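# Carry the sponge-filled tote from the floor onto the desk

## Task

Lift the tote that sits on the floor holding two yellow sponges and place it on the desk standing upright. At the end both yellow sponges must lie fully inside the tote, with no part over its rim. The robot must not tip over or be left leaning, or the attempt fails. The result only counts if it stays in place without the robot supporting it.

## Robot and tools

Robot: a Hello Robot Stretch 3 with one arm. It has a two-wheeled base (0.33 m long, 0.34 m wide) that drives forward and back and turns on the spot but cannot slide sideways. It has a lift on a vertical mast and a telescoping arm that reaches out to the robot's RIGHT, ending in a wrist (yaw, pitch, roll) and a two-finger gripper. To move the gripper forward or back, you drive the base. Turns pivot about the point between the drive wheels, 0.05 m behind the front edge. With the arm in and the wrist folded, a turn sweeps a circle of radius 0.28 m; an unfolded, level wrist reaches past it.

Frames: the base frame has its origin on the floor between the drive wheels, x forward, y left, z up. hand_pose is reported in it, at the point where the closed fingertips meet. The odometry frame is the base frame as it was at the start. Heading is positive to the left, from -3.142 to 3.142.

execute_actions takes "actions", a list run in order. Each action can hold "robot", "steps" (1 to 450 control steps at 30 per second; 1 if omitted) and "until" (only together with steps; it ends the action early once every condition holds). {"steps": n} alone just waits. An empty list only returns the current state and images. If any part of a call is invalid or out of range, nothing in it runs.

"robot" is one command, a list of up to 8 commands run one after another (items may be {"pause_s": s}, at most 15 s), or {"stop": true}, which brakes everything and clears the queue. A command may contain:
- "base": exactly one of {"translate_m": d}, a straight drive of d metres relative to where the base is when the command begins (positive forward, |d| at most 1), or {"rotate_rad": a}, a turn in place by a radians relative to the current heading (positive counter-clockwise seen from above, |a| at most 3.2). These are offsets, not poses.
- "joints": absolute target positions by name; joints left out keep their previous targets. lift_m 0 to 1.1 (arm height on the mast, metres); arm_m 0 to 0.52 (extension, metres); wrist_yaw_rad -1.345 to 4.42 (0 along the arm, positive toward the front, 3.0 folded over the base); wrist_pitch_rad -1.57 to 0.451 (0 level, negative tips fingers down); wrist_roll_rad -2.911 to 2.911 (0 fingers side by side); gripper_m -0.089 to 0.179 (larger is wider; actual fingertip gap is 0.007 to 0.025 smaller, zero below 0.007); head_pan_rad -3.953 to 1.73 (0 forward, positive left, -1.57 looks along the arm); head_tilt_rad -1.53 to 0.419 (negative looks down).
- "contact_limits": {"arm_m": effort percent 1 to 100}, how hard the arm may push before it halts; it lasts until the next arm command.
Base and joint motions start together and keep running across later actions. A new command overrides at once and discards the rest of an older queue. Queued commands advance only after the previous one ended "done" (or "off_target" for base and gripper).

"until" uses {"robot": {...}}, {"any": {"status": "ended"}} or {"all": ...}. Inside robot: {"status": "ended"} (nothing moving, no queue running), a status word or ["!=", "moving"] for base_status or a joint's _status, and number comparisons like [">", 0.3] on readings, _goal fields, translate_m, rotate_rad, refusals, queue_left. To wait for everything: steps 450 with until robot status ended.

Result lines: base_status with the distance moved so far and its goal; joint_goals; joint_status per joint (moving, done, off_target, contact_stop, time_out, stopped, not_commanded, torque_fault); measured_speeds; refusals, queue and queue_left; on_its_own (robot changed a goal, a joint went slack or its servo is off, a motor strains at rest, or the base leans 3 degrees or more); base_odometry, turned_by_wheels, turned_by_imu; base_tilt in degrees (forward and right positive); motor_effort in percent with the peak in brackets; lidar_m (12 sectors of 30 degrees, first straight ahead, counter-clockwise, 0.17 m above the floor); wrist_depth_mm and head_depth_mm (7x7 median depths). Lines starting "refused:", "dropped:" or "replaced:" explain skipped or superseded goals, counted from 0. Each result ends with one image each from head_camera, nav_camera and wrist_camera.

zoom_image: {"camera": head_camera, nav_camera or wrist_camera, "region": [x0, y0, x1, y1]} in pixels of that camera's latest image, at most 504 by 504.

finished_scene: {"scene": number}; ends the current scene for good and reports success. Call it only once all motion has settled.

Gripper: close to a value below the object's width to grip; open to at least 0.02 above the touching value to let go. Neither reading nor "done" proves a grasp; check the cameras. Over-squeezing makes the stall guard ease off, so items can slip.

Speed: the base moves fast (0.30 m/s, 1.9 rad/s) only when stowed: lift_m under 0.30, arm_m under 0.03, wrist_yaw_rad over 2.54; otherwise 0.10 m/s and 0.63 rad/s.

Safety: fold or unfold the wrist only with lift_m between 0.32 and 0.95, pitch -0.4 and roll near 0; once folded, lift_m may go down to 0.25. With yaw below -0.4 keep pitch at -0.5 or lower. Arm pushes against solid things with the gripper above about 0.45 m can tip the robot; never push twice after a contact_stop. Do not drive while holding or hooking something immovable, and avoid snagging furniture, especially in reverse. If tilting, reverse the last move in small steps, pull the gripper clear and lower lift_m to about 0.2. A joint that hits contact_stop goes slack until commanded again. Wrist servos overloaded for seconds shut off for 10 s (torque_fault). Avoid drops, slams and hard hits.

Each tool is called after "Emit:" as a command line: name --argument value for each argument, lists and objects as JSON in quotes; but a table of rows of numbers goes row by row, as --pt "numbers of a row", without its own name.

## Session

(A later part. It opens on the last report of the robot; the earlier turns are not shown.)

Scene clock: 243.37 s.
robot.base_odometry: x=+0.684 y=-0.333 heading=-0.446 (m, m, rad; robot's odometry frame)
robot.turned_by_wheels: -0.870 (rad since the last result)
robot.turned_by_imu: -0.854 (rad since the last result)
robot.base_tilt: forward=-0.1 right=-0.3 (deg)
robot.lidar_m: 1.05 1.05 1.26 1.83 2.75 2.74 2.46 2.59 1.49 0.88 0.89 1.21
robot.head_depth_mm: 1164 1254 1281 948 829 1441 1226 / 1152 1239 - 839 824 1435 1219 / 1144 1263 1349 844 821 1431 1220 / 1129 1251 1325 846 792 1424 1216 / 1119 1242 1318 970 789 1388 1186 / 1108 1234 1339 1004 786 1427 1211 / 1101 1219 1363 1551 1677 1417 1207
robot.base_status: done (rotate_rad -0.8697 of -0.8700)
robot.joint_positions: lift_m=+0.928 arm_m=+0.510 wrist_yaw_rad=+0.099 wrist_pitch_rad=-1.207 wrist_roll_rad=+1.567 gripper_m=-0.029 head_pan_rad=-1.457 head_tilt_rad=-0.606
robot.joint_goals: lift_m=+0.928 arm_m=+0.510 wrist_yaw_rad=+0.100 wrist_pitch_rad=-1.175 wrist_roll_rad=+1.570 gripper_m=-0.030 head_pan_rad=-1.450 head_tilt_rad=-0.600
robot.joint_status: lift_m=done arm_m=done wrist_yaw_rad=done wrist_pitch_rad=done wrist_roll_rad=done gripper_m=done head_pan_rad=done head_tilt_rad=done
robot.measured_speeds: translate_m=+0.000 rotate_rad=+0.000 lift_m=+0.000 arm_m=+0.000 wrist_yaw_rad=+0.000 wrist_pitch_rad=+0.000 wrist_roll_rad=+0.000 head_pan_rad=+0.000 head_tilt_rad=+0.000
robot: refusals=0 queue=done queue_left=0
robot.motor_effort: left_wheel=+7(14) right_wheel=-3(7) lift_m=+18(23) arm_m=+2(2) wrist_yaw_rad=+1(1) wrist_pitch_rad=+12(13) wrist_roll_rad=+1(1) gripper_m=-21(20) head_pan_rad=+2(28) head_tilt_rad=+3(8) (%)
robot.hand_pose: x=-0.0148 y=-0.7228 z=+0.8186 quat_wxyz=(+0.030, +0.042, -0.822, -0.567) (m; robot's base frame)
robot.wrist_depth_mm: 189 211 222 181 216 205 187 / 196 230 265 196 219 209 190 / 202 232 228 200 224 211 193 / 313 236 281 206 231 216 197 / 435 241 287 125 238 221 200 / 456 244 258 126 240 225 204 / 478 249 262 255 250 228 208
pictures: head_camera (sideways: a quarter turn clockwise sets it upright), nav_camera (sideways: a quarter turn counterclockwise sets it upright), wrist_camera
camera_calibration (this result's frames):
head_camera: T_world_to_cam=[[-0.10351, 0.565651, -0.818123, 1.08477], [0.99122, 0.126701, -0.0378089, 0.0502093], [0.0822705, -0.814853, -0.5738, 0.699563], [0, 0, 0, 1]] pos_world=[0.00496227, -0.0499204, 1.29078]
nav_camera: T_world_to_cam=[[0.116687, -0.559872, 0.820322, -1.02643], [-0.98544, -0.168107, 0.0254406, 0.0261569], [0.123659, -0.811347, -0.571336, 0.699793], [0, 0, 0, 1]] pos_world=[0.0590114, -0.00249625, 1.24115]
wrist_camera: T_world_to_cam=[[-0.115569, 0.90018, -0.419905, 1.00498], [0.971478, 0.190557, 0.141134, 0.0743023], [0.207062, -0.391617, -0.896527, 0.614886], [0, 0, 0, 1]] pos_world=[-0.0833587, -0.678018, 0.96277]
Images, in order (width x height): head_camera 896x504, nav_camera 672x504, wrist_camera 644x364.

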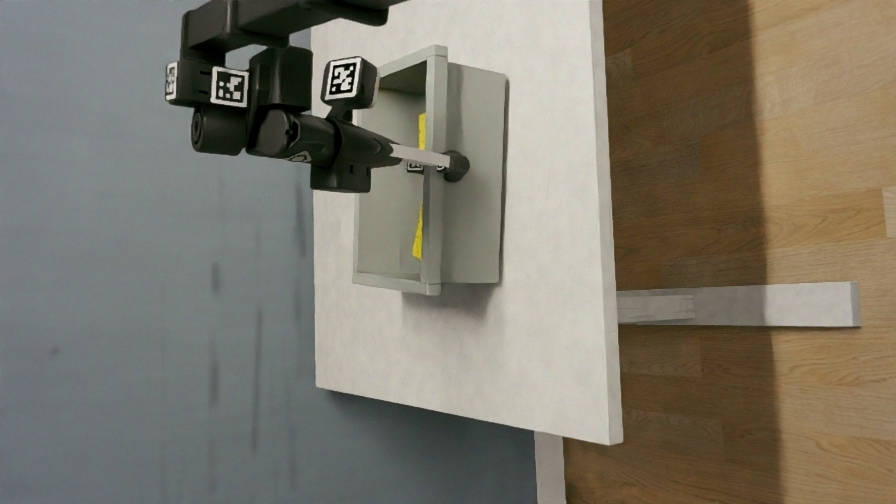

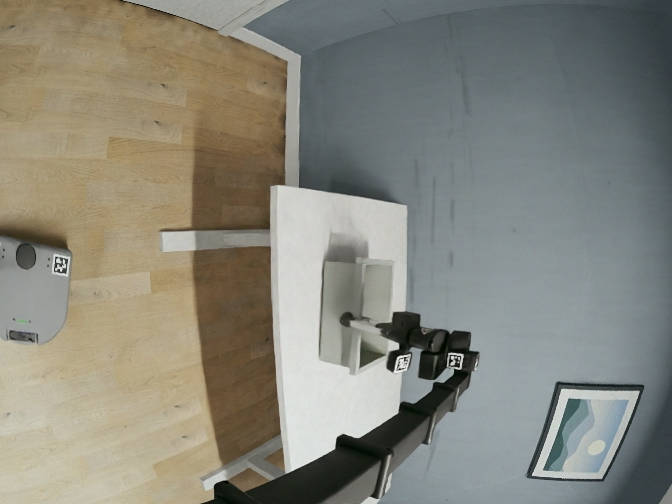

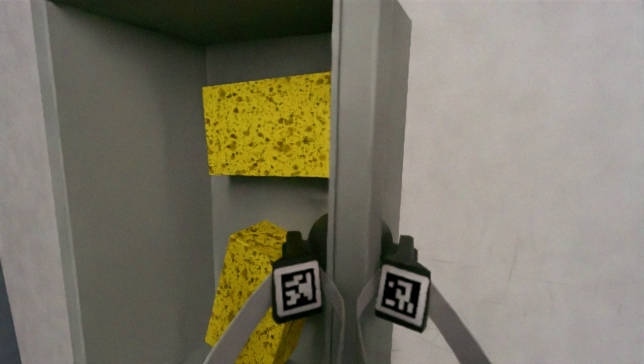

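Emit:
execute_actions --actions '[{"robot": {"joints": {"lift_m": 0.914}}, "steps": 60, "until": {"robot": {"status": "ended"}}}]'

Scene clock: 250.57 s.
robot.base_odometry: x=+0.684 y=-0.333 heading=-0.447 (m, m, rad; robot's odometry frame)
robot.turned_by_wheels: +0.000 (rad since the last result)
robot.turned_by_imu: -0.001 (rad since the last result)
robot.base_tilt: forward=+0.0 right=-0.4 (deg)
robot.lidar_m: 1.05 1.04 1.27 1.84 2.75 2.75 2.45 2.59 1.49 0.88 0.88 1.21
robot.head_depth_mm: 1163 1270 1282 952 826 1439 1227 / 1148 1243 - 864 824 1434 1223 / 1140 1263 1342 851 823 1429 1217 / 1131 1259 1329 855 794 1421 1220 / 1122 1243 1320 972 790 1392 1191 / 1112 1228 1331 1006 783 1419 1211 / 1102 1216 1365 1543 1673 1411 1209
robot.base_status: done (rotate_rad -0.8698 of -0.8700)
robot.joint_positions: lift_m=+0.914 arm_m=+0.510 wrist_yaw_rad=+0.099 wrist_pitch_rad=-1.199 wrist_roll_rad=+1.567 gripper_m=-0.029 head_pan_rad=-1.457 head_tilt_rad=-0.606
robot.joint_goals: lift_m=+0.914 arm_m=+0.510 wrist_yaw_rad=+0.100 wrist_pitch_rad=-1.175 wrist_roll_rad=+1.570 gripper_m=-0.030 head_pan_rad=-1.450 head_tilt_rad=-0.600
robot.joint_status: lift_m=done arm_m=done wrist_yaw_rad=done wrist_pitch_rad=done wrist_roll_rad=done gripper_m=done head_pan_rad=done head_tilt_rad=done
robot.measured_speeds: translate_m=+0.000 rotate_rad=+0.000 lift_m=+0.000 arm_m=+0.000 wrist_yaw_rad=+0.000 wrist_pitch_rad=+0.000 wrist_roll_rad=+0.000 head_pan_rad=+0.000 head_tilt_rad=+0.000
robot: refusals=0 queue=done queue_left=0
robot.motor_effort: left_wheel=+6(7) right_wheel=-3(3) lift_m=+15(20) arm_m=+2(2) wrist_yaw_rad=+1(1) wrist_pitch_rad=+9(12) wrist_roll_rad=+1(0) gripper_m=-19(20) head_pan_rad=+2(2) head_tilt_rad=+2(2) (%)
robot.hand_pose: x=-0.0146 y=-0.7247 z=+0.8053 quat_wxyz=(+0.030, +0.042, -0.824, -0.564) (m; robot's base frame)
robot.wrist_depth_mm: 188 212 221 180 205 194 176 / 195 231 263 195 210 197 180 / 200 235 227 199 216 200 183 / 207 237 282 206 220 205 186 / 318 242 287 124 225 209 189 / 442 245 254 127 229 213 192 / 463 249 252 235 242 216 196
pictures: head_camera (sideways: a quarter turn clockwise sets it upright), nav_camera (sideways: a quarter turn counterclockwise sets it upright), wrist_camera
camera_calibration (this result's frames):
head_camera: T_world_to_cam=[[-0.103506, 0.565617, -0.818147, 1.0848], [0.99122, 0.1267, -0.0378095, 0.05021], [0.0822734, -0.814877, -0.573765, 0.699519], [0, 0, 0, 1]] pos_world=[0.00496233, -0.0499209, 1.29078]
nav_camera: T_world_to_cam=[[0.116683, -0.559838, 0.820346, -1.02646], [-0.98544, -0.168106, 0.0254429, 0.0261539], [0.123661, -0.811371, -0.571302, 0.699748], [0, 0, 0, 1]] pos_world=[0.0590117, -0.00249878, 1.24115]
wrist_camera: T_world_to_cam=[[-0.11522, 0.89682, -0.427129, 1.00459], [0.971368, 0.191661, 0.14039, 0.0777574], [0.207768, -0.398724, -0.893225, 0.594384], [0, 0, 0, 1]] pos_world=[-0.0832766, -0.678845, 0.949092]
Images, in order (width x height): head_camera 896x504, nav_camera 672x504, wrist_camera 644x364.

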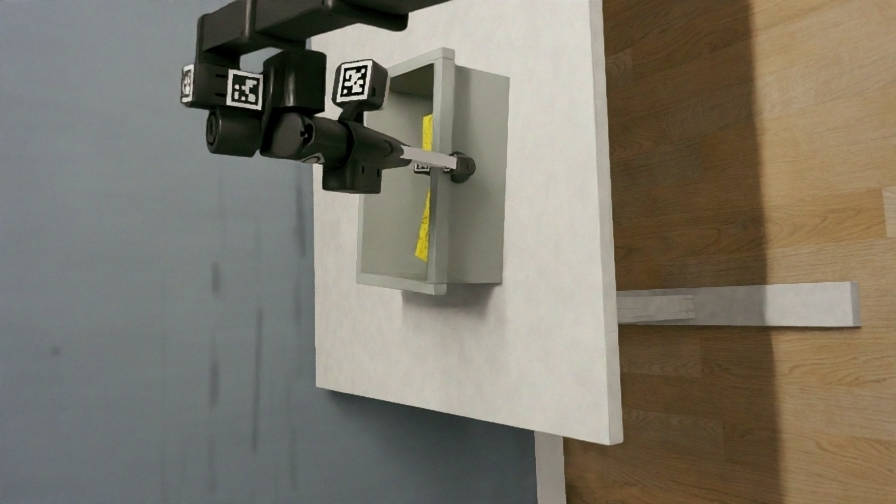

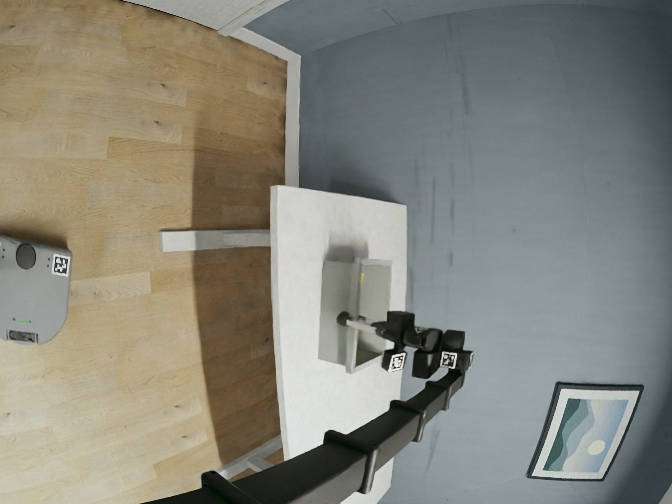

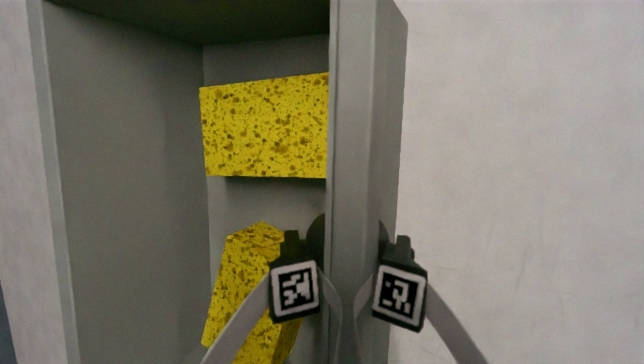

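The tote has touched down (lift effort back to unloaded). Releasing and lifting clear.

Emit:
execute_actions --actions '[{"robot": {"joints": {"gripper_m": 0.10, "wrist_pitch_rad": -1.21}}, "steps": 60, "until": {"robot": {"gripper_m": [">", 0.085]}}}, {"robot": {"joints": {"lift_m": 1.005, "arm_m": 0.495}}, "steps": 100, "until": {"robot": {"status": "ended"}}}]'

Scene clock: 257.00 s.
robot.base_odometry: x=+0.684 y=-0.333 heading=-0.447 (m, m, rad; robot's odometry frame)
robot.turned_by_wheels: +0.000 (rad since the last result)
robot.turned_by_imu: -0.001 (rad since the last result)
robot.base_tilt: forward=+0.0 right=-0.5 (deg)
robot.lidar_m: 1.05 1.04 1.26 1.83 2.76 2.74 2.46 2.59 1.48 0.88 0.88 1.20
robot.head_depth_mm: 1141 1329 1285 950 829 1442 1225 / 1136 - 1245 862 822 1441 1223 / 1140 1261 1297 867 821 1425 1221 / 1130 1252 1333 854 792 1423 1212 / 1122 1238 1320 970 791 1391 1187 / 1112 1233 1328 1003 789 1418 1212 / 1102 1216 1363 1545 1674 1417 1206
robot.base_status: done (rotate_rad -0.8698 of -0.8700)
robot.joint_positions: lift_m=+1.005 arm_m=+0.495 wrist_yaw_rad=+0.099 wrist_pitch_rad=-1.207 wrist_roll_rad=+1.567 gripper_m=+0.100 head_pan_rad=-1.457 head_tilt_rad=-0.606
robot.joint_goals: lift_m=+1.005 arm_m=+0.495 wrist_yaw_rad=+0.100 wrist_pitch_rad=-1.210 wrist_roll_rad=+1.570 gripper_m=+0.100 head_pan_rad=-1.450 head_tilt_rad=-0.600
robot.joint_status: lift_m=done arm_m=done wrist_yaw_rad=done wrist_pitch_rad=done wrist_roll_rad=done gripper_m=done head_pan_rad=done head_tilt_rad=done
robot.measured_speeds: translate_m=+0.000 rotate_rad=+0.000 lift_m=+0.000 arm_m=+0.000 wrist_yaw_rad=+0.000 wrist_pitch_rad=+0.000 wrist_roll_rad=+0.000 head_pan_rad=+0.000 head_tilt_rad=+0.000
robot: refusals=0 queue=done queue_left=0
robot.motor_effort: left_wheel=+6(6) right_wheel=-2(3) lift_m=+22(24) arm_m=-4(4) wrist_yaw_rad=+0(1) wrist_pitch_rad=-1(8) wrist_roll_rad=+1(0) gripper_m=+1(81) head_pan_rad=+2(3) head_tilt_rad=+2(2) (%)
robot.hand_pose: x=-0.0148 y=-0.7082 z=+0.8954 quat_wxyz=(+0.030, +0.042, -0.822, -0.567) (m; robot's base frame)
robot.wrist_depth_mm: 497 428 252 223 284 269 255 / 514 444 329 323 290 274 259 / 534 457 328 297 297 277 265 / 559 470 353 350 306 284 785 / 573 486 340 324 314 287 808 / 584 513 363 336 322 284 820 / 585 522 319 322 330 308 836
pictures: head_camera (sideways: a quarter turn clockwise sets it upright), nav_camera (sideways: a quarter turn counterclockwise sets it upright), wrist_camera
camera_calibration (this result's frames):
head_camera: T_world_to_cam=[[-0.103506, 0.565617, -0.818147, 1.0848], [0.99122, 0.1267, -0.0378095, 0.05021], [0.0822733, -0.814877, -0.573765, 0.699519], [0, 0, 0, 1]] pos_world=[0.00496233, -0.0499209, 1.29078]
nav_camera: T_world_to_cam=[[0.116683, -0.559838, 0.820346, -1.02646], [-0.98544, -0.168106, 0.0254429, 0.0261539], [0.123661, -0.81137, -0.571302, 0.699748], [0, 0, 0, 1]] pos_world=[0.0590117, -0.00249877, 1.24115]
wrist_camera: T_world_to_cam=[[-0.115538, 0.900203, -0.419864, 1.02409], [0.971484, 0.190517, 0.141143, 0.0606643], [0.207049, -0.391584, -0.896545, 0.689431], [0, 0, 0, 1]] pos_world=[-0.0833597, -0.663474, 1.03952]
Images, in order (width x height): head_camera 896x504, nav_camera 672x504, wrist_camera 644x364.

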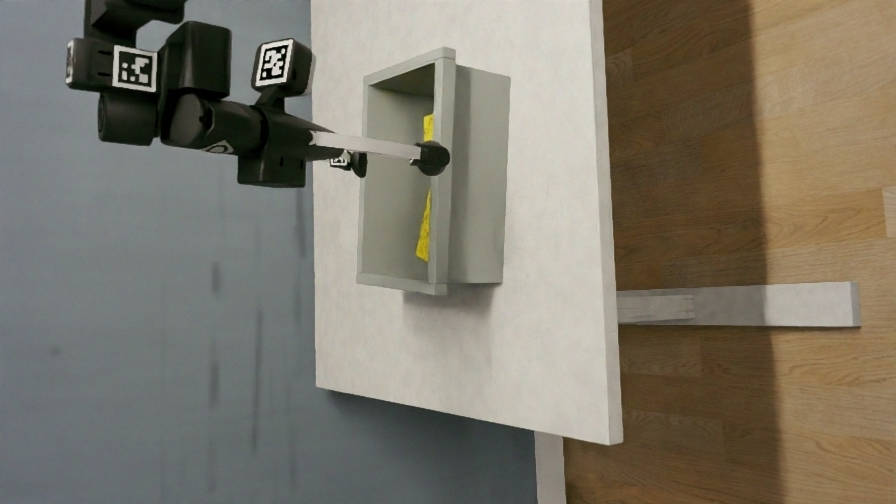

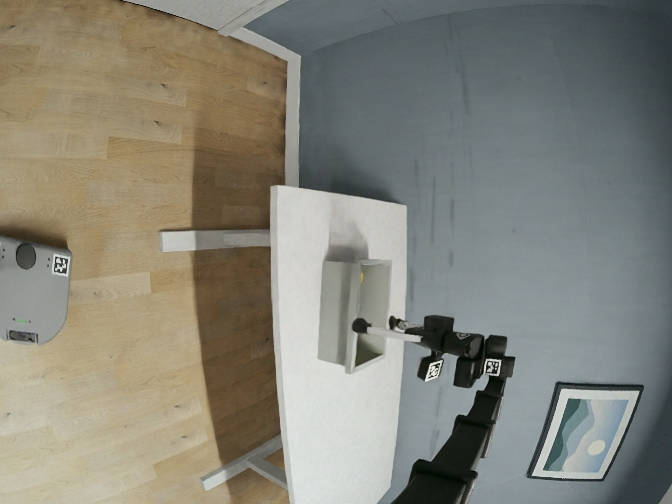

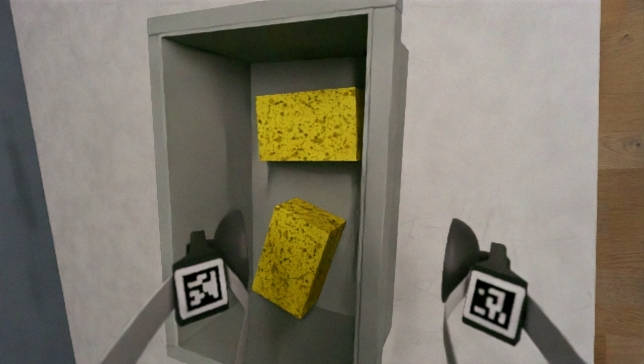

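The tote is upright on the desk with both sponges inside and the gripper is clear.

Emit:
finished_scene --scene 2

The scene is finished: the task was done.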